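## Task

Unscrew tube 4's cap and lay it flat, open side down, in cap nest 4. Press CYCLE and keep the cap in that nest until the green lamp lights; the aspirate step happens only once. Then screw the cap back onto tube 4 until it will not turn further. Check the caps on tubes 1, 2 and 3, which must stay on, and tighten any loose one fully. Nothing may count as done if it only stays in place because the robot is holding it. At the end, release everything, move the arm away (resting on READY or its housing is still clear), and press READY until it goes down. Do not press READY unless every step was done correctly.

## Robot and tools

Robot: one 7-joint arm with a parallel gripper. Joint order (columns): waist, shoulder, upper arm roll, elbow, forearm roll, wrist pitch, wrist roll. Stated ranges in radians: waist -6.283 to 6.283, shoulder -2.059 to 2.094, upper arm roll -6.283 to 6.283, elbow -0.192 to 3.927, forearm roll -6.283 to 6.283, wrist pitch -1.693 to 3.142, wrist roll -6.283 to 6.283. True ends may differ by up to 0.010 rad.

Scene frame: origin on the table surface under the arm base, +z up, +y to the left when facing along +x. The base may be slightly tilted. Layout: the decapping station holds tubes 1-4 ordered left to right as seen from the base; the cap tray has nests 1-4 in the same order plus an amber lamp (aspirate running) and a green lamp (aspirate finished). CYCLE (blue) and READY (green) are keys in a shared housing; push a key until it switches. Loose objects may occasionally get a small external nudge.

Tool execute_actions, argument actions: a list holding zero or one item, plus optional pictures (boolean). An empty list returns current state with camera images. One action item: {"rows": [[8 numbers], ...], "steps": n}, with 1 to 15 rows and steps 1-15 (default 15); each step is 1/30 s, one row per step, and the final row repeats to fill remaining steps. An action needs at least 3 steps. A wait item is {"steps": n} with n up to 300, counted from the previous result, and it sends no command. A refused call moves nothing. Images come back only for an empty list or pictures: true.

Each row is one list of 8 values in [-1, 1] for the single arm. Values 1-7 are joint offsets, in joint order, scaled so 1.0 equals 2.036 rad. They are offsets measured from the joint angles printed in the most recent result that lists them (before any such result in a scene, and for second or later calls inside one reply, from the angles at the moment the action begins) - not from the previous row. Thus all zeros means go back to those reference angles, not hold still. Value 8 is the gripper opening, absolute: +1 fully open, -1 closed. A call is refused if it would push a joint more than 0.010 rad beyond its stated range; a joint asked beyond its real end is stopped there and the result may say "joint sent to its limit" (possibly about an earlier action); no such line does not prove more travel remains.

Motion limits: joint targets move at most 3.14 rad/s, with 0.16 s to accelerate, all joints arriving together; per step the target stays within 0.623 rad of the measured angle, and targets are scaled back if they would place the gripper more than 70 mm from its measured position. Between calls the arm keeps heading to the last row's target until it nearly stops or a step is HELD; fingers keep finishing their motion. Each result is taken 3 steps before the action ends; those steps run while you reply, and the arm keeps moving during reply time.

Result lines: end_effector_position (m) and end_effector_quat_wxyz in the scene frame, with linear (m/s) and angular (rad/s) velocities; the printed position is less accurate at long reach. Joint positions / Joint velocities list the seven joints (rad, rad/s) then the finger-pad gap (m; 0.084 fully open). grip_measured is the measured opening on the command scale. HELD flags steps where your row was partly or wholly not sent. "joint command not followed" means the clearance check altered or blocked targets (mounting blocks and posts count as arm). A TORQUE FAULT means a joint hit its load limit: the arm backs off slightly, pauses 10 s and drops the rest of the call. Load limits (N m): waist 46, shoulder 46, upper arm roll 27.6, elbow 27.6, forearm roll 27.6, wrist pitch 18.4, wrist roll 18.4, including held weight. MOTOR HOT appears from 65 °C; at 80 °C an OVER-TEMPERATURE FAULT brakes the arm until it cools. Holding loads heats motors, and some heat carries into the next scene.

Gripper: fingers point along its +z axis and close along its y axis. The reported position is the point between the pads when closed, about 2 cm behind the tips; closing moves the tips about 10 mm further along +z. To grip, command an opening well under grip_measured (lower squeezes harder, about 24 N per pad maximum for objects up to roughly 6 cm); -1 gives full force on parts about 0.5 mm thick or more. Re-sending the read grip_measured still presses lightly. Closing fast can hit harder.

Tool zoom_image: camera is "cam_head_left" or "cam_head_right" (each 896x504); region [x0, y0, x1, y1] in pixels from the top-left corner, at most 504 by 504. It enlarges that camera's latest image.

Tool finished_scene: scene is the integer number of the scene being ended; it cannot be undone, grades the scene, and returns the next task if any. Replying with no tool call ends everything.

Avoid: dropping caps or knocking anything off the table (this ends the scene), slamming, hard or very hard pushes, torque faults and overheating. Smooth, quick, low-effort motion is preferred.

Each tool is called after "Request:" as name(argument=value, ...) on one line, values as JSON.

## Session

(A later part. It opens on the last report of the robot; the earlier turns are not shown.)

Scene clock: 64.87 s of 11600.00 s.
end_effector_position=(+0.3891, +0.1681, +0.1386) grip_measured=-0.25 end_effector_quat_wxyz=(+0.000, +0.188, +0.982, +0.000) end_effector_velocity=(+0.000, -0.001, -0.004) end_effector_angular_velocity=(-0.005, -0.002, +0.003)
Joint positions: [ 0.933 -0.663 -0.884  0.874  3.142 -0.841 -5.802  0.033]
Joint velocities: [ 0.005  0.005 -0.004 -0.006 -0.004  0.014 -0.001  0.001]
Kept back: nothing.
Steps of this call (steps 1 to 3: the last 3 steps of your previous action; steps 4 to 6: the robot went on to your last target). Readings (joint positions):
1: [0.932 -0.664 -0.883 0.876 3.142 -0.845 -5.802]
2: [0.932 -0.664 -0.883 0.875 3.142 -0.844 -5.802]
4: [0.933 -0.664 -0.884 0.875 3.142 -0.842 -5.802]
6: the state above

Request:
execute_actions(actions=[])

Request:
zoom_image(camera="cam_head_right", region=[380, 170, 440, 215])

Scene clock: 66.20 s of 11600.00 s.
end_effector_position=(+0.3889, +0.1681, +0.1379) grip_measured=-0.25 end_effector_quat_wxyz=(-0.000, +0.188, +0.982, -0.000) end_effector_velocity=(-0.000, -0.000, -0.000) end_effector_angular_velocity=(-0.001, +0.000, +0.000)
Joint positions: [ 0.934 -0.662 -0.884  0.873  3.142 -0.839 -5.802  0.033]
Joint velocities: [ 0.    -0.     0.    -0.    -0.001 -0.     0.001  0.   ]
Kept back: nothing.
Steps of this call (steps 1 to 15: the robot went on to your last target; steps 16 to 40: nothing new was sent). Readings (joint positions):
1: [0.933 -0.663 -0.884 0.874 3.142 -0.840 -5.802]
2: [0.933 -0.663 -0.884 0.874 3.142 -0.840 -5.802]
4: [0.934 -0.663 -0.884 0.874 3.142 -0.840 -5.802]
8: [0.934 -0.662 -0.884 0.873 3.142 -0.839 -5.802]
40: the state above
The arm was judged still, so your last target was given up. Only a new action makes it travel on or press farther. Fingers that are still opening or closing keep moving.

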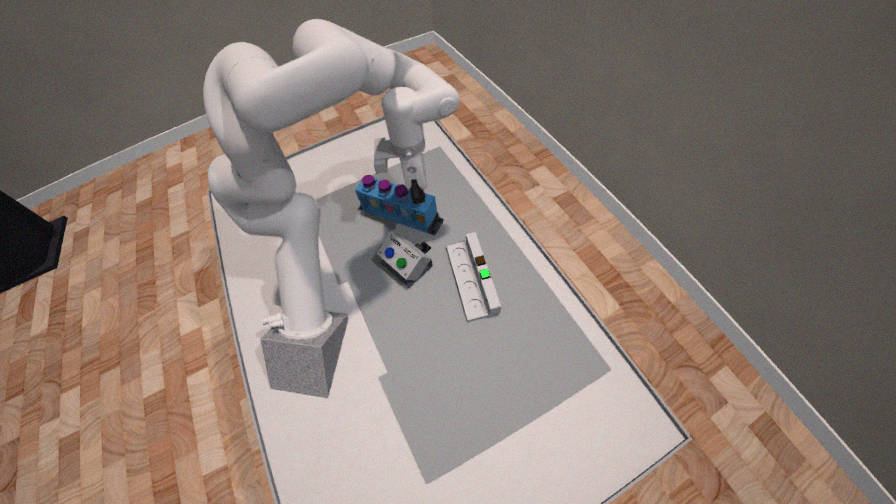

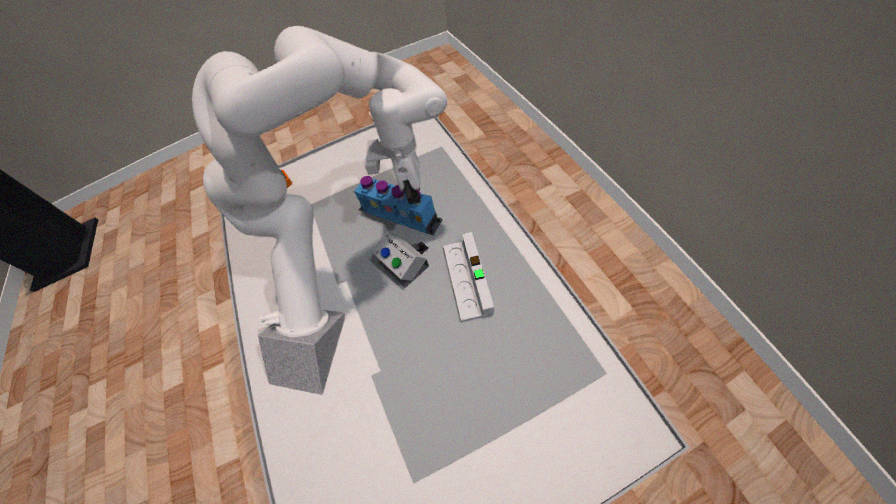

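Region (380, 170, 440, 215) of cam_head_right's 896x504 image, scaled by 8.400, with more detail than that image has; it fills the top 378 rows of this view, and the rest is white.

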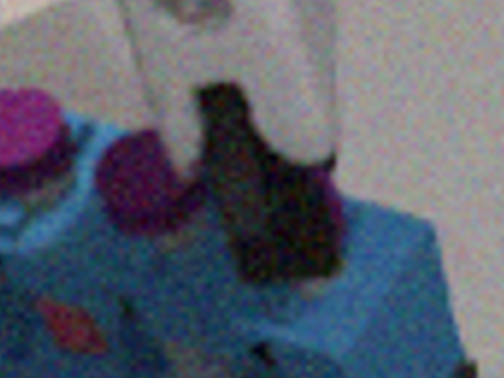

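Request:
execute_actions(actions=[{"rows": [[0.0008,0.0004,-0.0006,-0.0004,0,0.001,0.73,-0.6]], "steps": 15}])

Request:
execute_actions(actions=[{"steps": 14}], pictures=true)

Request:
zoom_image(camera="cam_head_left", region=[380, 170, 445, 215])

Scene clock: 66.77 s of 11600.00 s.
end_effector_position=(+0.3885, +0.1680, +0.1372) grip_measured=-0.25 end_effector_quat_wxyz=(-0.000, +0.509, +0.861, -0.001) end_effector_velocity=(+0.000, -0.000, -0.001) end_effector_angular_velocity=(-0.003, -0.001, -2.677)
Joint positions: [ 0.935 -0.661 -0.885  0.872  3.142 -0.838 -5.112  0.033]
Joint velocities: [ 0.003  0.001 -0.003 -0.001  0.     0.002  2.676 -0.   ]
Steps of this call (steps 1 to 5: nothing new was sent; steps 6 to 17: the first 12 steps of this action). Readings (joint positions):
6: [0.934 -0.662 -0.884 0.873 3.142 -0.839 -5.802]
7: [0.934 -0.662 -0.884 0.873 3.142 -0.839 -5.796]
9: [0.934 -0.662 -0.884 0.872 3.142 -0.839 -5.750]
13: [0.935 -0.662 -0.885 0.872 3.142 -0.838 -5.474]
17: the state above

Scene clock: 67.23 s of 11600.00 s.
end_effector_position=(+0.3885, +0.1680, +0.1368) grip_measured=-0.25 end_effector_quat_wxyz=(+0.000, +0.798, +0.603, -0.001) end_effector_velocity=(+0.000, +0.000, +0.000) end_effector_angular_velocity=(+0.000, -0.001, -0.169)
Joint positions: [ 0.936 -0.661 -0.886  0.871  3.141 -0.836 -4.332  0.033]
Joint velocities: [-0.    -0.     0.     0.001  0.    -0.001  0.169 -0.   ]
Kept back: nothing.
Steps of this call (steps 1 to 3: the last 3 steps of your previous action; steps 4 to 14: the robot went on to your last target). Readings (joint positions):
1: [0.935 -0.661 -0.886 0.872 3.142 -0.838 -5.023]
2: [0.935 -0.661 -0.886 0.872 3.142 -0.838 -4.934]
4: [0.936 -0.661 -0.886 0.872 3.141 -0.837 -4.756]
8: [0.936 -0.661 -0.886 0.871 3.141 -0.836 -4.459]
14: the state above

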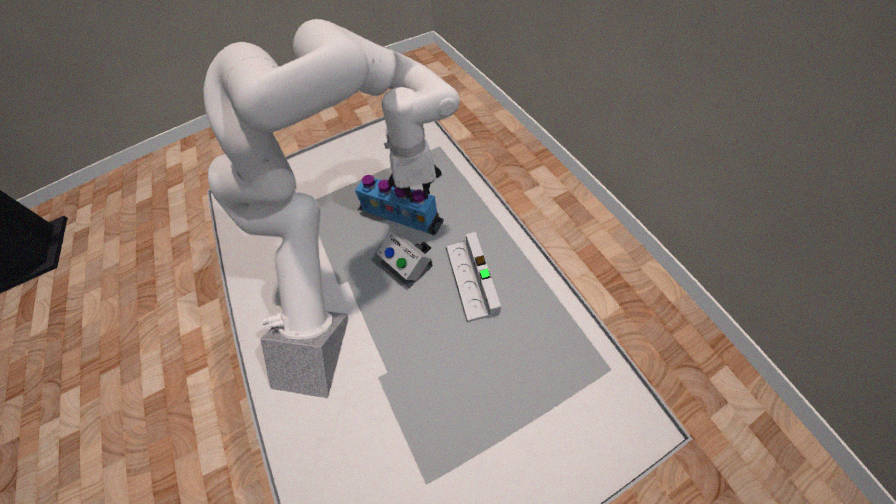

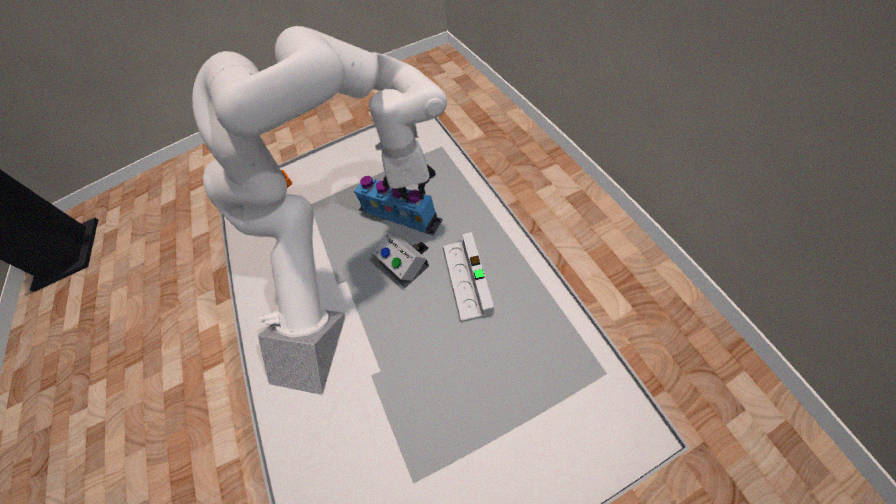

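Region (380, 170, 445, 215) of cam_head_left's 896x504 image, scaled by 7.754, with more detail than that image has; it fills the top 349 rows of this view, and the rest is white.

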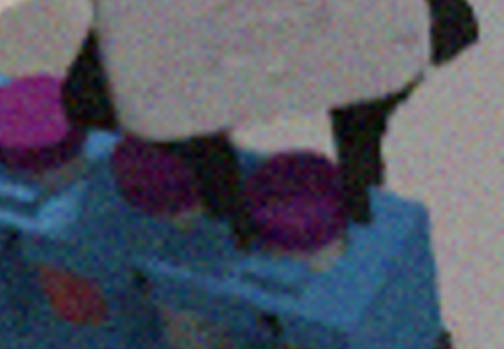

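Request:
execute_actions(actions=[{"rows": [[0.0011,0.0005,-0.0009,-0.0006,0,0.0014,1,-0.6]], "steps": 15}])

Request:
execute_actions(actions=[{"rows": [[0.0008,0.0004,-0.0006,-0.0004,0,0.001,1,-0.6]], "steps": 15}])

Request:
execute_actions(actions=[{"rows": [[0.0008,0.0004,-0.0006,-0.0004,0,0.001,1,-0.6]], "steps": 15}])

Scene clock: 67.83 s of 11600.00 s.
end_effector_position=(+0.3886, +0.1680, +0.1363) grip_measured=-0.25 end_effector_quat_wxyz=(+0.000, +0.957, +0.290, -0.000) end_effector_velocity=(-0.000, -0.000, -0.002) end_effector_angular_velocity=(-0.003, -0.001, -2.676)
Joint positions: [ 0.937 -0.66  -0.887  0.871  3.142 -0.835 -3.626  0.033]
Joint velocities: [ 0.003  0.002 -0.003 -0.003 -0.001  0.005  2.676  0.   ]
Steps of this call (steps 1 to 6: the robot went on to your last target; steps 7 to 18: the first 12 steps of this action). Readings (joint positions):
7: [0.936 -0.661 -0.886 0.871 3.141 -0.837 -4.317]
8: [0.936 -0.661 -0.886 0.871 3.141 -0.837 -4.311]
10: [0.936 -0.661 -0.886 0.871 3.141 -0.836 -4.264]
14: [0.937 -0.661 -0.887 0.871 3.142 -0.836 -3.988]
18: the state above

Scene clock: 68.33 s of 11600.00 s.
end_effector_position=(+0.3886, +0.1680, +0.1355) grip_measured=-0.25 end_effector_quat_wxyz=(+0.000, +0.931, -0.366, -0.000) end_effector_velocity=(-0.000, -0.000, -0.001) end_effector_angular_velocity=(-0.003, -0.001, -2.656)
Joint positions: [ 0.939 -0.66  -0.889  0.87   3.142 -0.833 -2.289  0.033]
Joint velocities: [ 0.002  0.002 -0.001 -0.002 -0.001  0.004  2.658 -0.   ]
Steps of this call (steps 1 to 3: the last 3 steps of your previous action; steps 4 to 15: the first 12 steps of this action, its rows measured from where the robot was after step 3). Readings (joint positions):
3: [0.938 -0.660 -0.887 0.871 3.142 -0.834 -3.358]
4: [0.938 -0.660 -0.887 0.870 3.142 -0.834 -3.269]
5: [0.938 -0.660 -0.888 0.870 3.142 -0.834 -3.180]
7: [0.938 -0.660 -0.888 0.870 3.142 -0.834 -3.002]
11: [0.939 -0.660 -0.888 0.870 3.142 -0.833 -2.646]
15: the state above

Scene clock: 68.83 s of 11600.00 s.
end_effector_position=(+0.3886, +0.1681, +0.1349) grip_measured=-0.25 end_effector_quat_wxyz=(-0.001, -0.504, +0.864, +0.000) end_effector_velocity=(+0.000, -0.001, -0.000) end_effector_angular_velocity=(-0.003, -0.002, -2.657)
Joint positions: [ 0.941 -0.659 -0.89   0.869  3.142 -0.831 -0.953  0.033]
Joint velocities: [ 0.001  0.    -0.002  0.    -0.002  0.002  2.658 -0.   ]
Steps of this call (steps 1 to 3: the last 3 steps of your previous action; steps 4 to 15: the first 12 steps of this action, its rows measured from where the robot was after step 3). Readings (joint positions):
3: [0.939 -0.659 -0.889 0.870 3.142 -0.832 -2.022]
4: [0.939 -0.659 -0.889 0.870 3.142 -0.832 -1.933]
5: [0.939 -0.659 -0.889 0.869 3.142 -0.832 -1.844]
7: [0.940 -0.659 -0.889 0.869 3.142 -0.832 -1.666]
11: [0.940 -0.659 -0.889 0.869 3.142 -0.831 -1.309]
15: the state above

Request:
execute_actions(actions=[{"rows": [[0.0009,0.0005,-0.0007,-0.0005,0,0.0012,1,-0.6]], "steps": 15}])

Request:
execute_actions(actions=[{"rows": [[0.0008,0.0004,-0.0006,-0.0004,0,0.001,1,-0.6]], "steps": 15}])

Request:
execute_actions(actions=[{"rows": [[0.0005,0.0003,-0.0004,-0.0003,0,0.0007,0.8,-0.6]], "steps": 12}])

Scene clock: 69.37 s of 11600.00 s.
end_effector_position=(+0.3879, +0.1681, +0.1339) grip_measured=-0.25 end_effector_quat_wxyz=(-0.001, +0.183, +0.983, -0.001) end_effector_velocity=(-0.001, +0.001, -0.000) end_effector_angular_velocity=(-0.007, +0.001, -2.652)
Joint positions: [ 0.943 -0.658 -0.891  0.867  3.142 -0.829  0.472  0.033]
Joint velocities: [ 0.003 -0.     0.002 -0.    -0.    -0.001  2.657  0.007]
Steps of this call (steps 1 to 3: the last 3 steps of your previous action; step 4: the robot went on to your last target; steps 5 to 16: the first 12 steps of this action). Readings (joint positions):
5: [0.942 -0.658 -0.889 0.869 3.142 -0.827 -0.508]
6: [0.942 -0.658 -0.889 0.869 3.142 -0.826 -0.419]
8: [0.942 -0.658 -0.890 0.868 3.141 -0.827 -0.240]
12: [0.942 -0.658 -0.891 0.867 3.141 -0.829 0.116]
16: the state above

Scene clock: 69.87 s of 11600.00 s.
end_effector_position=(+0.3886, +0.1685, +0.1333) grip_measured=-0.25 end_effector_quat_wxyz=(-0.000, +0.741, +0.672, -0.000) end_effector_velocity=(+0.001, +0.002, -0.004) end_effector_angular_velocity=(-0.003, -0.006, -2.654)
Joint positions: [ 0.944 -0.657 -0.892  0.867  3.142 -0.826  1.773  0.033]
Joint velocities: [ 0.006  0.005  0.    -0.004  0.001  0.016  2.659 -0.004]
Steps of this call (steps 1 to 3: the last 3 steps of your previous action; steps 4 to 15: the first 12 steps of this action, its rows measured from where the robot was after step 3). Readings (joint positions):
3: [0.943 -0.658 -0.891 0.867 3.142 -0.829 0.736]
4: [0.943 -0.658 -0.891 0.867 3.142 -0.829 0.816]
5: [0.943 -0.658 -0.891 0.867 3.142 -0.829 0.895]
7: [0.943 -0.658 -0.890 0.867 3.142 -0.829 1.062]
11: [0.944 -0.658 -0.891 0.868 3.142 -0.828 1.416]
15: the state above

Scene clock: 70.27 s of 11600.00 s.
end_effector_position=(+0.3888, +0.1680, +0.1328) grip_measured=-0.25 end_effector_quat_wxyz=(+0.000, +0.980, +0.200, -0.000) end_effector_velocity=(+0.001, -0.001, -0.002) end_effector_angular_velocity=(-0.002, -0.005, -2.660)
Joint positions: [ 0.945 -0.656 -0.893  0.867  3.141 -0.824  2.842  0.033]
Joint velocities: [ 0.003  0.002 -0.004 -0.001  0.     0.007  2.658 -0.005]
Steps of this call (steps 1 to 3: the last 3 steps of your previous action; steps 4 to 12: the first 9 steps of this action, its rows measured from where the robot was after step 3). Readings (joint positions):
3: [0.945 -0.657 -0.892 0.867 3.142 -0.825 2.040]
4: [0.945 -0.657 -0.892 0.867 3.142 -0.825 2.129]
5: [0.945 -0.657 -0.892 0.867 3.142 -0.825 2.218]
7: [0.945 -0.657 -0.892 0.867 3.142 -0.825 2.397]
11: [0.945 -0.656 -0.893 0.867 3.141 -0.825 2.753]
12: the state above

Request:
execute_actions(actions=[{"rows": [[0,0,0,0,0,0,0.4,-0.05],[0,0,0,0,0,0,0.4,-0.05],[0,0,0,0,0,0,0.4,-0.05],[0,0,0,0,0,0,0.4,-0.05],[0,0,0,0,0,0,0.4,-0.05],[0,0,0,0,0,0,0.4,-0.05],[-0.013,-0.007,0.01,0.009,0,-0.02,0.4,-0.05],[-0.0393,-0.0215,0.0307,0.0275,0,-0.0604,0.4,-0.05]], "steps": 15}])

Scene clock: 70.83 s of 11600.00 s.
end_effector_position=(+0.3893, +0.1684, +0.1594) grip_measured=-0.06 end_effector_quat_wxyz=(-0.000, +0.980, -0.201, -0.000) end_effector_velocity=(+0.029, -0.004, +0.194) end_effector_angular_velocity=(+0.020, -0.105, -0.082)
Joint positions: [ 0.895 -0.684 -0.853  0.903  3.142 -0.902  3.651  0.041]
Joint velocities: [-0.343 -0.205  0.241  0.291 -0.004 -0.483  0.059  0.   ]
Steps of this call (steps 1 to 3: the last 3 steps of your previous action; steps 4 to 5: the robot went on to your last target; steps 6 to 17: the first 12 steps of this action). Readings (joint positions):
6: [0.945 -0.656 -0.893 0.866 3.141 -0.824 3.368]
7: [0.945 -0.656 -0.893 0.866 3.142 -0.824 3.442]
9: [0.946 -0.656 -0.892 0.865 3.143 -0.825 3.552]
13: [0.943 -0.658 -0.890 0.867 3.142 -0.830 3.633]
17: the state above

Request:
execute_actions(actions=[{"steps": 1}], pictures=true)

Request:
zoom_image(camera="cam_head_left", region=[350, 165, 445, 235])

Request:
zoom_image(camera="cam_head_right", region=[348, 165, 443, 235])

Scene clock: 71.30 s of 11600.00 s.
end_effector_position=(+0.3883, +0.1681, +0.1747) grip_measured=-0.06 end_effector_quat_wxyz=(+0.000, +0.979, -0.204, -0.001) end_effector_velocity=(+0.001, +0.000, +0.002) end_effector_angular_velocity=(+0.001, -0.002, -0.003)
Joint positions: [ 0.865 -0.7   -0.831  0.922  3.141 -0.947  3.656  0.041]
Joint velocities: [-0.003 -0.002  0.001  0.003  0.001 -0.003  0.001  0.   ]
Kept back: nothing.
Steps of this call (steps 1 to 3: the last 3 steps of your previous action; steps 4 to 14: the robot went on to your last target). Readings (joint positions):
1: [0.885 -0.690 -0.846 0.911 3.142 -0.916 3.652]
2: [0.878 -0.694 -0.842 0.916 3.142 -0.926 3.653]
4: [0.871 -0.697 -0.836 0.919 3.142 -0.937 3.655]
8: [0.867 -0.699 -0.832 0.921 3.141 -0.945 3.656]
14: the state above

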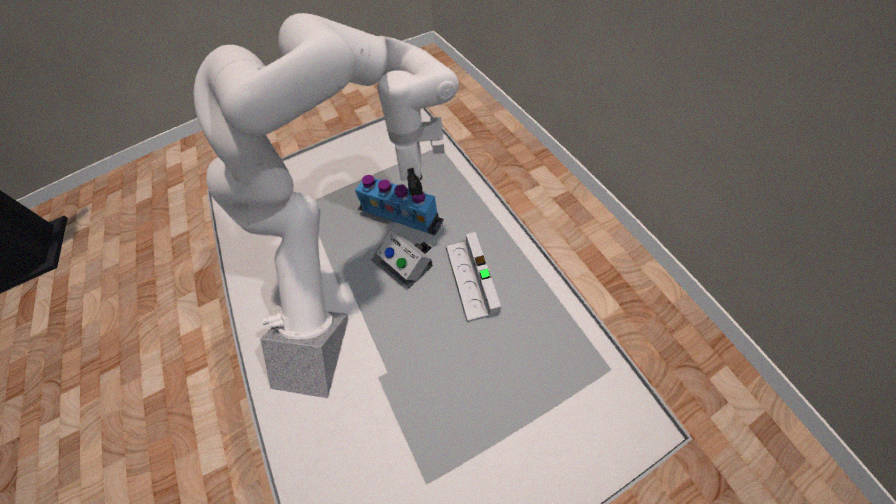

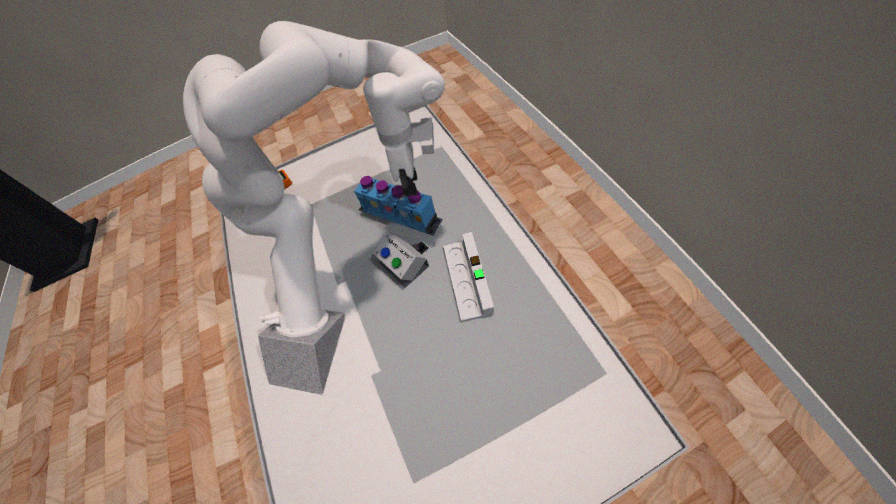

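Region (350, 165, 445, 235) of cam_head_left's 896x504 image, scaled by 5.305, with more detail than that image has; it fills the top 371 rows of this view, and the rest is white.

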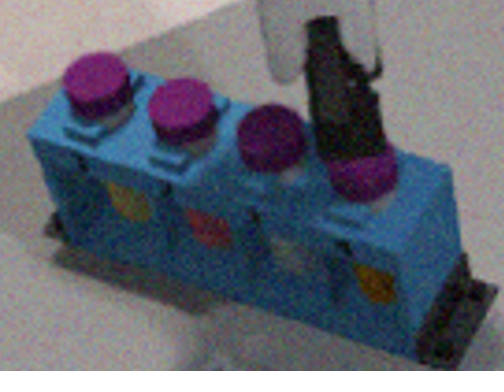

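Region (348, 165, 443, 235) of cam_head_right's 896x504 image, scaled by 5.305, with more detail than that image has; it fills the top 371 rows of this view, and the rest is white.

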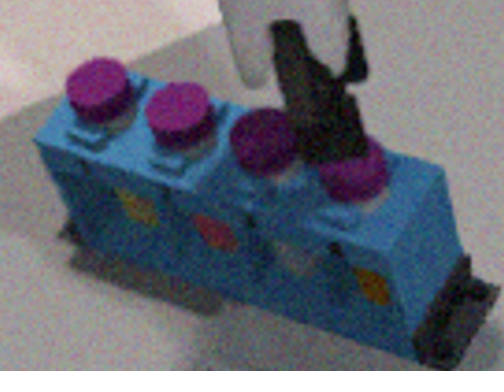

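Request:
execute_actions(actions=[{"rows": [[0.01,0.006,-0.008,-0.008,0,0.017,0,-1],[0.01,0.006,-0.008,-0.008,0,0.017,0,-1],[0.01,0.006,-0.008,-0.008,0,0.017,0,-1],[0.01,0.006,-0.008,-0.008,0,0.017,0,-1],[0.0234,0.0132,-0.0178,-0.0184,0,0.0386,0,-1]], "steps": 15}])

Request:
execute_actions(actions=[{"rows": [[0.0011,0.0005,-0.0008,-0.0006,0,0.0014,0,-1],[0.0021,0.0011,-0.0016,-0.0012,0,0.0029,0,-1],[0.0032,0.0016,-0.0025,-0.0018,0,0.0043,0,-1],[0.0042,0.0021,-0.0033,-0.0024,0,0.0057,0,-1],[0.0053,0.0027,-0.0041,-0.003,0,0.0072,0,-1],[0.0063,0.0032,-0.0049,-0.0036,0,0.0086,0,-1],[0.0074,0.0037,-0.0057,-0.0042,0,0.01,0,-1]], "steps": 15}])

Request:
execute_actions(actions=[{"steps": 5}])

Scene clock: 72.10 s of 11600.00 s.
end_effector_position=(+0.3882, +0.1683, +0.1497) grip_measured=-1.00 end_effector_quat_wxyz=(+0.001, +0.979, -0.204, -0.001) end_effector_velocity=(+0.005, -0.000, -0.019) end_effector_angular_velocity=(+0.004, -0.018, -0.003)
Joint positions: [ 0.909 -0.675 -0.864  0.887  3.141 -0.875  3.656  0.   ]
Joint velocities: [ 0.039  0.019 -0.034 -0.021  0.     0.07  -0.     0.   ]
Steps of this call (steps 1 to 12: the robot went on to your last target; steps 13 to 24: the first 12 steps of this action). Readings (joint positions):
13: [0.865 -0.700 -0.831 0.923 3.141 -0.947 3.656]
14: [0.867 -0.699 -0.832 0.922 3.141 -0.943 3.656]
16: [0.875 -0.694 -0.839 0.915 3.141 -0.930 3.656]
20: [0.896 -0.682 -0.855 0.898 3.141 -0.895 3.656]
24: the state above

Scene clock: 72.60 s of 11600.00 s.
end_effector_position=(+0.3892, +0.1683, +0.1444) grip_measured=-1.00 end_effector_quat_wxyz=(-0.001, +0.979, -0.204, -0.000) end_effector_velocity=(+0.000, -0.000, -0.002) end_effector_angular_velocity=(+0.006, +0.002, -0.006)
Joint positions: [ 0.924 -0.669 -0.876  0.883  3.142 -0.858  3.656  0.   ]
Joint velocities: [ 0.011 -0.    -0.013 -0.001  0.002  0.005  0.     0.   ]
Steps of this call (steps 1 to 3: the last 3 steps of your previous action; steps 4 to 15: the first 12 steps of this action, its rows measured from where the robot was after step 3). Readings (joint positions):
3: [0.912 -0.674 -0.866 0.886 3.141 -0.871 3.656]
4: [0.912 -0.673 -0.866 0.886 3.141 -0.870 3.656]
5: [0.912 -0.673 -0.867 0.886 3.141 -0.869 3.656]
7: [0.914 -0.672 -0.868 0.885 3.141 -0.867 3.656]
11: [0.920 -0.669 -0.873 0.882 3.141 -0.859 3.656]
15: the state above

Scene clock: 72.77 s of 11600.00 s.
end_effector_position=(+0.3891, +0.1683, +0.1441) grip_measured=-1.00 end_effector_quat_wxyz=(-0.001, +0.979, -0.204, -0.001) end_effector_velocity=(-0.001, -0.000, -0.001) end_effector_angular_velocity=(-0.002, +0.008, -0.000)
Joint positions: [ 0.925 -0.669 -0.877  0.882  3.142 -0.858  3.656  0.   ]
Joint velocities: [ 0.004  0.005 -0.003  0.     0.001 -0.003 -0.     0.   ]
Kept back: nothing.
Steps of this call (steps 1 to 3: the last 3 steps of your previous action; steps 4 to 5: the robot went on to your last target). Readings (joint positions):
1: [0.924 -0.669 -0.876 0.882 3.142 -0.858 3.656]
2: [0.924 -0.669 -0.877 0.882 3.142 -0.858 3.656]
4: [0.924 -0.669 -0.877 0.882 3.142 -0.858 3.656]
5: the state above

Request:
execute_actions(actions=[{"rows": [[-0.0074,-0.003,0.0064,0.0025,0,-0.0083,0,-1],[-0.0074,-0.003,0.0064,0.0025,0,-0.0083,0,-1],[-0.0074,-0.003,0.0064,0.0025,0,-0.0083,0,-1],[-0.0074,-0.003,0.0064,0.0025,0,-0.0083,0,-1],[-0.0427,-0.0298,0.115,-0.04,0,-0.0006,0,-1]], "steps": 15}])

Request:
execute_actions(actions=[{"steps": 8}])

Request:
execute_actions(actions=[{"rows": [[0.0008,0.0007,-0.0006,-0.0006,0,0.0015,0,-1],[0.0016,0.0013,-0.0012,-0.0012,0,0.003,0,-1],[0.0024,0.002,-0.0018,-0.0019,0,0.0044,0,-1],[0.0032,0.0027,-0.0024,-0.0025,0,0.0059,0,-1],[0.004,0.0034,-0.003,-0.0031,0,0.0074,0,-1],[0.0048,0.004,-0.0036,-0.0037,0,0.0089,0,-1],[0.0056,0.0047,-0.0042,-0.0043,0,0.0104,0,-1]], "steps": 15}])

Request:
execute_actions(actions=[{"steps": 5}])

Scene clock: 73.47 s of 11600.00 s.
end_effector_position=(+0.3608, +0.2034, +0.1461) grip_measured=-1.00 end_effector_quat_wxyz=(+0.001, +0.991, -0.136, -0.004) end_effector_velocity=(-0.070, +0.094, +0.011) end_effector_angular_velocity=(-0.007, -0.029, +0.400)
Joint positions: [ 0.855 -0.716 -0.684  0.811  3.142 -0.859  3.656  0.   ]
Joint velocities: [-0.178 -0.143  0.536 -0.169  0.003  0.01  -0.001  0.   ]
Steps of this call (steps 1 to 9: the robot went on to your last target; steps 10 to 21: the first 12 steps of this action). Readings (joint positions):
10: [0.926 -0.668 -0.877 0.883 3.142 -0.859 3.656]
11: [0.924 -0.668 -0.876 0.883 3.142 -0.860 3.656]
13: [0.919 -0.668 -0.871 0.881 3.141 -0.861 3.656]
17: [0.896 -0.683 -0.819 0.858 3.141 -0.862 3.656]
21: the state above

Scene clock: 73.73 s of 11600.00 s.
end_effector_position=(+0.3571, +0.2092, +0.1482) grip_measured=-1.00 end_effector_quat_wxyz=(+0.000, +0.992, -0.123, -0.001) end_effector_velocity=(-0.002, +0.004, +0.002) end_effector_angular_velocity=(+0.001, -0.005, +0.017)
Joint positions: [ 0.839 -0.729 -0.646  0.801  3.142 -0.859  3.656  0.   ]
Joint velocities: [-0.01  -0.009  0.025 -0.004  0.001 -0.002  0.     0.   ]
Kept back: nothing.
Steps of this call (steps 1 to 3: the last 3 steps of your previous action; steps 4 to 8: the robot went on to your last target). Readings (joint positions):
1: [0.850 -0.720 -0.670 0.807 3.142 -0.859 3.656]
2: [0.846 -0.723 -0.662 0.805 3.142 -0.859 3.656]
4: [0.842 -0.726 -0.653 0.802 3.142 -0.859 3.656]
8: the state above

Scene clock: 74.13 s of 11600.00 s.
end_effector_position=(+0.3579, +0.2094, +0.1444) grip_measured=-1.00 end_effector_quat_wxyz=(-0.001, +0.992, -0.123, -0.000) end_effector_velocity=(+0.001, +0.001, -0.002) end_effector_angular_velocity=(+0.004, -0.003, -0.001)
Joint positions: [ 0.848 -0.723 -0.654  0.798  3.142 -0.846  3.656  0.   ]
Joint velocities: [ 0.008  0.002 -0.007 -0.001 -0.     0.01   0.     0.   ]
Steps of this call (steps 1 to 12: the first 12 steps of this action). Readings (joint positions):
1: [0.839 -0.729 -0.646 0.801 3.142 -0.859 3.656]
2: [0.839 -0.729 -0.646 0.801 3.142 -0.858 3.656]
4: [0.840 -0.727 -0.647 0.800 3.142 -0.856 3.656]
8: [0.845 -0.724 -0.651 0.798 3.142 -0.848 3.656]
12: the state above

Scene clock: 74.30 s of 11600.00 s.
end_effector_position=(+0.3578, +0.2094, +0.1441) grip_measured=-1.00 end_effector_quat_wxyz=(-0.001, +0.992, -0.123, -0.001) end_effector_velocity=(-0.002, -0.001, -0.001) end_effector_angular_velocity=(-0.005, +0.009, +0.001)
Joint positions: [ 0.848 -0.723 -0.654  0.798  3.142 -0.846  3.656  0.   ]
Joint velocities: [ 0.004  0.006 -0.002  0.001 -0.    -0.004  0.     0.   ]
Kept back: nothing.
Steps of this call (steps 1 to 3: the last 3 steps of your previous action; steps 4 to 5: the robot went on to your last target). Readings (joint positions):
1: [0.848 -0.723 -0.654 0.798 3.142 -0.846 3.656]
2: [0.848 -0.723 -0.654 0.798 3.142 -0.846 3.656]
4: [0.848 -0.723 -0.654 0.798 3.142 -0.846 3.656]
5: the state above

Request:
execute_actions(actions=[{"rows": [[-0.0167,-0.0138,0.0142,0.0123,0,-0.031,-0.02,-1],[-0.0167,-0.0138,0.0142,0.0123,0,-0.031,-0.04,-1],[-0.0167,-0.0138,0.0142,0.0123,0,-0.031,-0.06,-1],[-0.0167,-0.0138,0.0142,0.0123,0,-0.031,-0.1,-1],[-0.0167,-0.0138,0.0142,0.0123,0,-0.031,-0.15,-1],[-0.0167,-0.0138,0.0142,0.0123,0,-0.031,-0.2,-1],[-0.209,-0.0161,-0.2528,-0.1219,0,-0.01,-0.6866,-1]], "steps": 15}])

Request:
execute_actions(actions=[{"steps": 14}])

Scene clock: 74.93 s of 11600.00 s.
end_effector_position=(+0.3484, +0.1654, +0.1551) grip_measured=-1.00 end_effector_quat_wxyz=(+0.014, +0.999, -0.041, -0.007) end_effector_velocity=(-0.092, -0.410, -0.021) end_effector_angular_velocity=(-0.168, +0.065, -0.472)
Joint positions: [ 0.751 -0.743 -0.727  0.764  3.142 -0.888  3.344  0.   ]
Joint velocities: [-0.662 -0.024 -0.963 -0.459 -0.018  0.047 -0.994  0.   ]
Steps of this call (steps 1 to 7: the robot went on to your last target; steps 8 to 19: the first 12 steps of this action). Readings (joint positions):
8: [0.849 -0.721 -0.655 0.798 3.142 -0.847 3.656]
9: [0.848 -0.722 -0.653 0.799 3.142 -0.849 3.653]
11: [0.838 -0.726 -0.643 0.796 3.141 -0.863 3.626]
15: [0.821 -0.741 -0.633 0.810 3.142 -0.892 3.478]
19: the state above

Scene clock: 75.40 s of 11600.00 s.
end_effector_position=(+0.2747, +0.0428, +0.1512) grip_measured=-1.00 end_effector_quat_wxyz=(+0.006, +0.997, +0.077, -0.006) end_effector_velocity=(-0.136, -0.101, -0.010) end_effector_angular_velocity=(+0.132, -0.062, +1.318)
Joint positions: [ 0.466 -0.754 -1.112  0.577  3.141 -0.869  2.506  0.   ]
Joint velocities: [-0.409 -0.016 -0.546 -0.269  0.003  0.026 -2.16   0.   ]
Kept back: nothing.
Steps of this call (steps 1 to 3: the last 3 steps of your previous action; steps 4 to 14: the robot went on to your last target). Readings (joint positions):
1: [0.730 -0.744 -0.757 0.750 3.141 -0.887 3.310]
2: [0.709 -0.745 -0.785 0.736 3.141 -0.885 3.272]
4: [0.667 -0.746 -0.841 0.709 3.141 -0.883 3.187]
8: [0.581 -0.749 -0.956 0.653 3.141 -0.877 2.972]
14: the state above

Request:
execute_actions(actions=[{"rows": [[0.0305,0.0125,-0.0661,-0.0369,0,0.0624,-0.1218,-1]], "steps": 15}], pictures=true)

Request:
zoom_image(camera="cam_head_left", region=[360, 220, 450, 290])

Scene clock: 75.90 s of 11600.00 s.
end_effector_position=(+0.2609, +0.0332, +0.1164) grip_measured=-1.00 end_effector_quat_wxyz=(+0.000, +0.988, +0.156, -0.000) end_effector_velocity=(+0.002, -0.004, -0.010) end_effector_angular_velocity=(-0.005, -0.014, -0.000)
Joint positions: [ 0.525 -0.729 -1.243  0.504  3.142 -0.747  2.259  0.   ]
Joint velocities: [ 0.03   0.007 -0.038 -0.012 -0.001  0.048 -0.013  0.   ]
Steps of this call (steps 1 to 3: the robot went on to your last target; steps 4 to 15: the first 12 steps of this action). Readings (joint positions):
4: [0.433 -0.755 -1.156 0.556 3.142 -0.867 2.318]
5: [0.434 -0.754 -1.163 0.553 3.142 -0.861 2.300]
7: [0.462 -0.745 -1.191 0.538 3.142 -0.823 2.278]
11: [0.514 -0.732 -1.232 0.508 3.142 -0.762 2.262]
15: the state above

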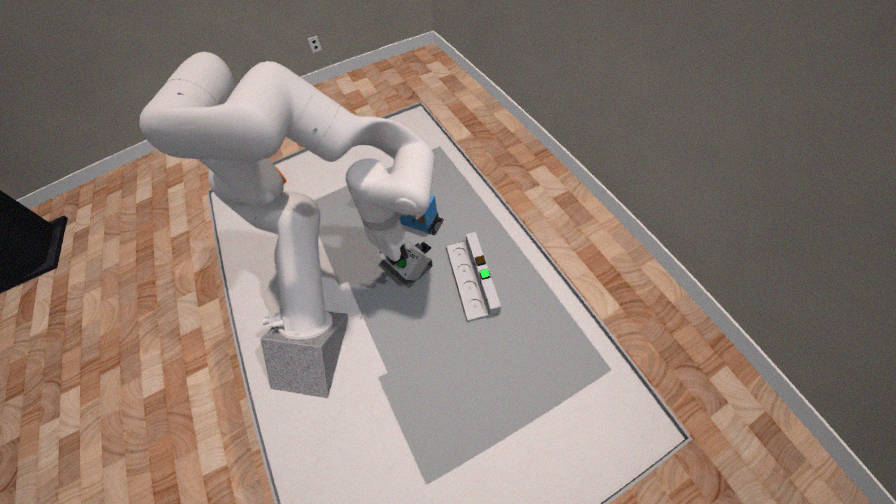

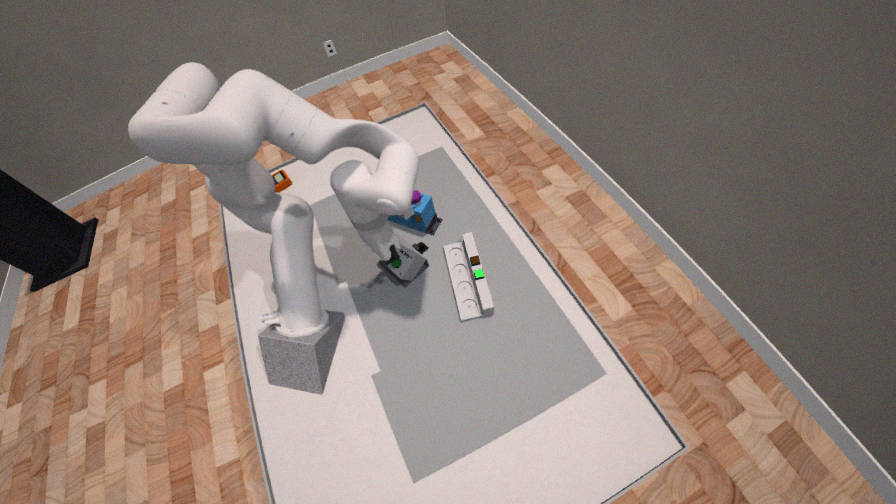

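Region (360, 220, 450, 290) of cam_head_left's 896x504 image, scaled by 5.600, with more detail than that image has.

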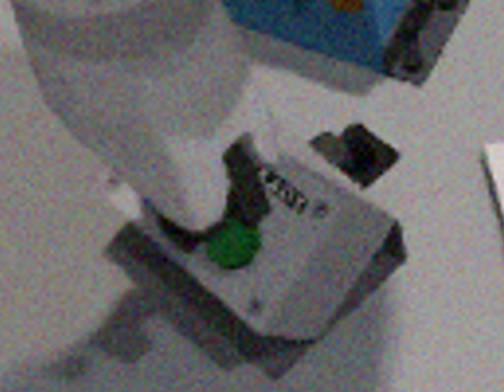

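Request:
execute_actions(actions=[{"rows": [[0.0105,0.002,-0.008,-0.003,0,0.0102,0,-1],[0.021,0.004,-0.016,-0.0059,0,0.0204,0,-1],[0.0263,0.005,-0.02,-0.0074,0,0.0256,0,-1],[0.0316,0.006,-0.024,-0.0088,0,0.0307,0,-1],[0.0342,0.0066,-0.026,-0.0096,0,0.0332,0,-1],[0.0368,0.0071,-0.028,-0.0103,0,0.0358,0,-1],[0.0395,0.0076,-0.03,-0.011,0,0.0383,0,-1],[0.0421,0.0081,-0.032,-0.0118,0,0.0409,0,-1],[0.0447,0.0086,-0.034,-0.0125,0,0.0434,0,-1],[0.0473,0.0091,-0.036,-0.0132,0,0.046,0,-1],[0.05,0.0096,-0.038,-0.014,0,0.0485,0,-1],[0.0526,0.0101,-0.0401,-0.0147,0,0.0511,0,-1]], "steps": 15}])

Request:
execute_actions(actions=[{"steps": 10}], pictures=true)

Request:
zoom_image(camera="cam_head_right", region=[360, 220, 450, 290])

Scene clock: 76.57 s of 11600.00 s.
end_effector_position=(+0.2610, +0.0332, +0.0942) grip_measured=-1.00 end_effector_quat_wxyz=(-0.000, +0.988, +0.156, -0.000) end_effector_velocity=(+0.002, -0.003, -0.041) end_effector_angular_velocity=(-0.004, -0.006, -0.008)
Joint positions: [ 0.609 -0.713 -1.306  0.481  3.141 -0.666  2.259  0.   ]
Joint velocities: [ 0.169  0.031 -0.138 -0.033 -0.001  0.155 -0.001  0.   ]
Steps of this call (steps 1 to 3: the last 3 steps of your previous action; steps 4 to 8: the robot went on to your last target; steps 9 to 20: the first 12 steps of this action). Readings (joint positions):
9: [0.528 -0.729 -1.246 0.502 3.141 -0.742 2.258]
10: [0.530 -0.728 -1.248 0.502 3.141 -0.740 2.258]
12: [0.545 -0.726 -1.259 0.499 3.141 -0.726 2.258]
16: [0.582 -0.718 -1.286 0.488 3.142 -0.691 2.259]
20: the state above

Scene clock: 76.63 s of 11600.00 s.
end_effector_position=(+0.2608, +0.0331, +0.0881) grip_measured=-1.00 end_effector_quat_wxyz=(+0.000, +0.988, +0.156, +0.000) end_effector_velocity=(-0.000, +0.000, -0.000) end_effector_angular_velocity=(+0.000, +0.001, +0.001)
Joint positions: [ 0.632 -0.709 -1.325  0.474  3.141 -0.643  2.259  0.   ]
Joint velocities: [-0.    -0.     0.001 -0.    -0.    -0.     0.     0.   ]
Kept back: nothing.
The task's run ended inside this call: 1 step that you had sent did not run.
Steps of this call (steps 1 to 2: the first 2 steps of the 3 kept back from your previous action). Readings (joint positions):
1: [0.614 -0.712 -1.311 0.480 3.141 -0.661 2.259]
2: [0.619 -0.711 -1.315 0.478 3.141 -0.656 2.259]
The task's run has ended: the event that ends the task has happened. This ends this scene only. If you have not yet called finished_scene for this scene, call it to go on to the next scene.

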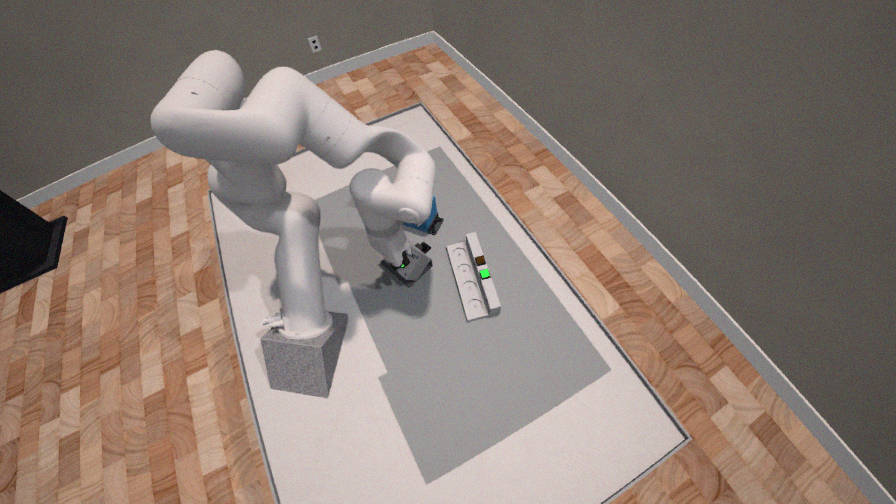

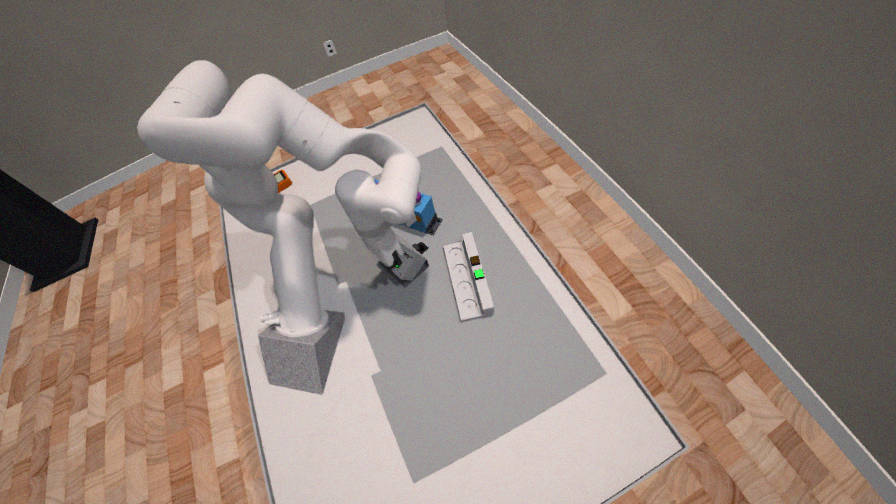

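This scene is finished. If you have not yet called finished_scene for this scene, call it to go on to the next scene.

Request:
finished_scene(scene=1)

The scene is finished: the task was done.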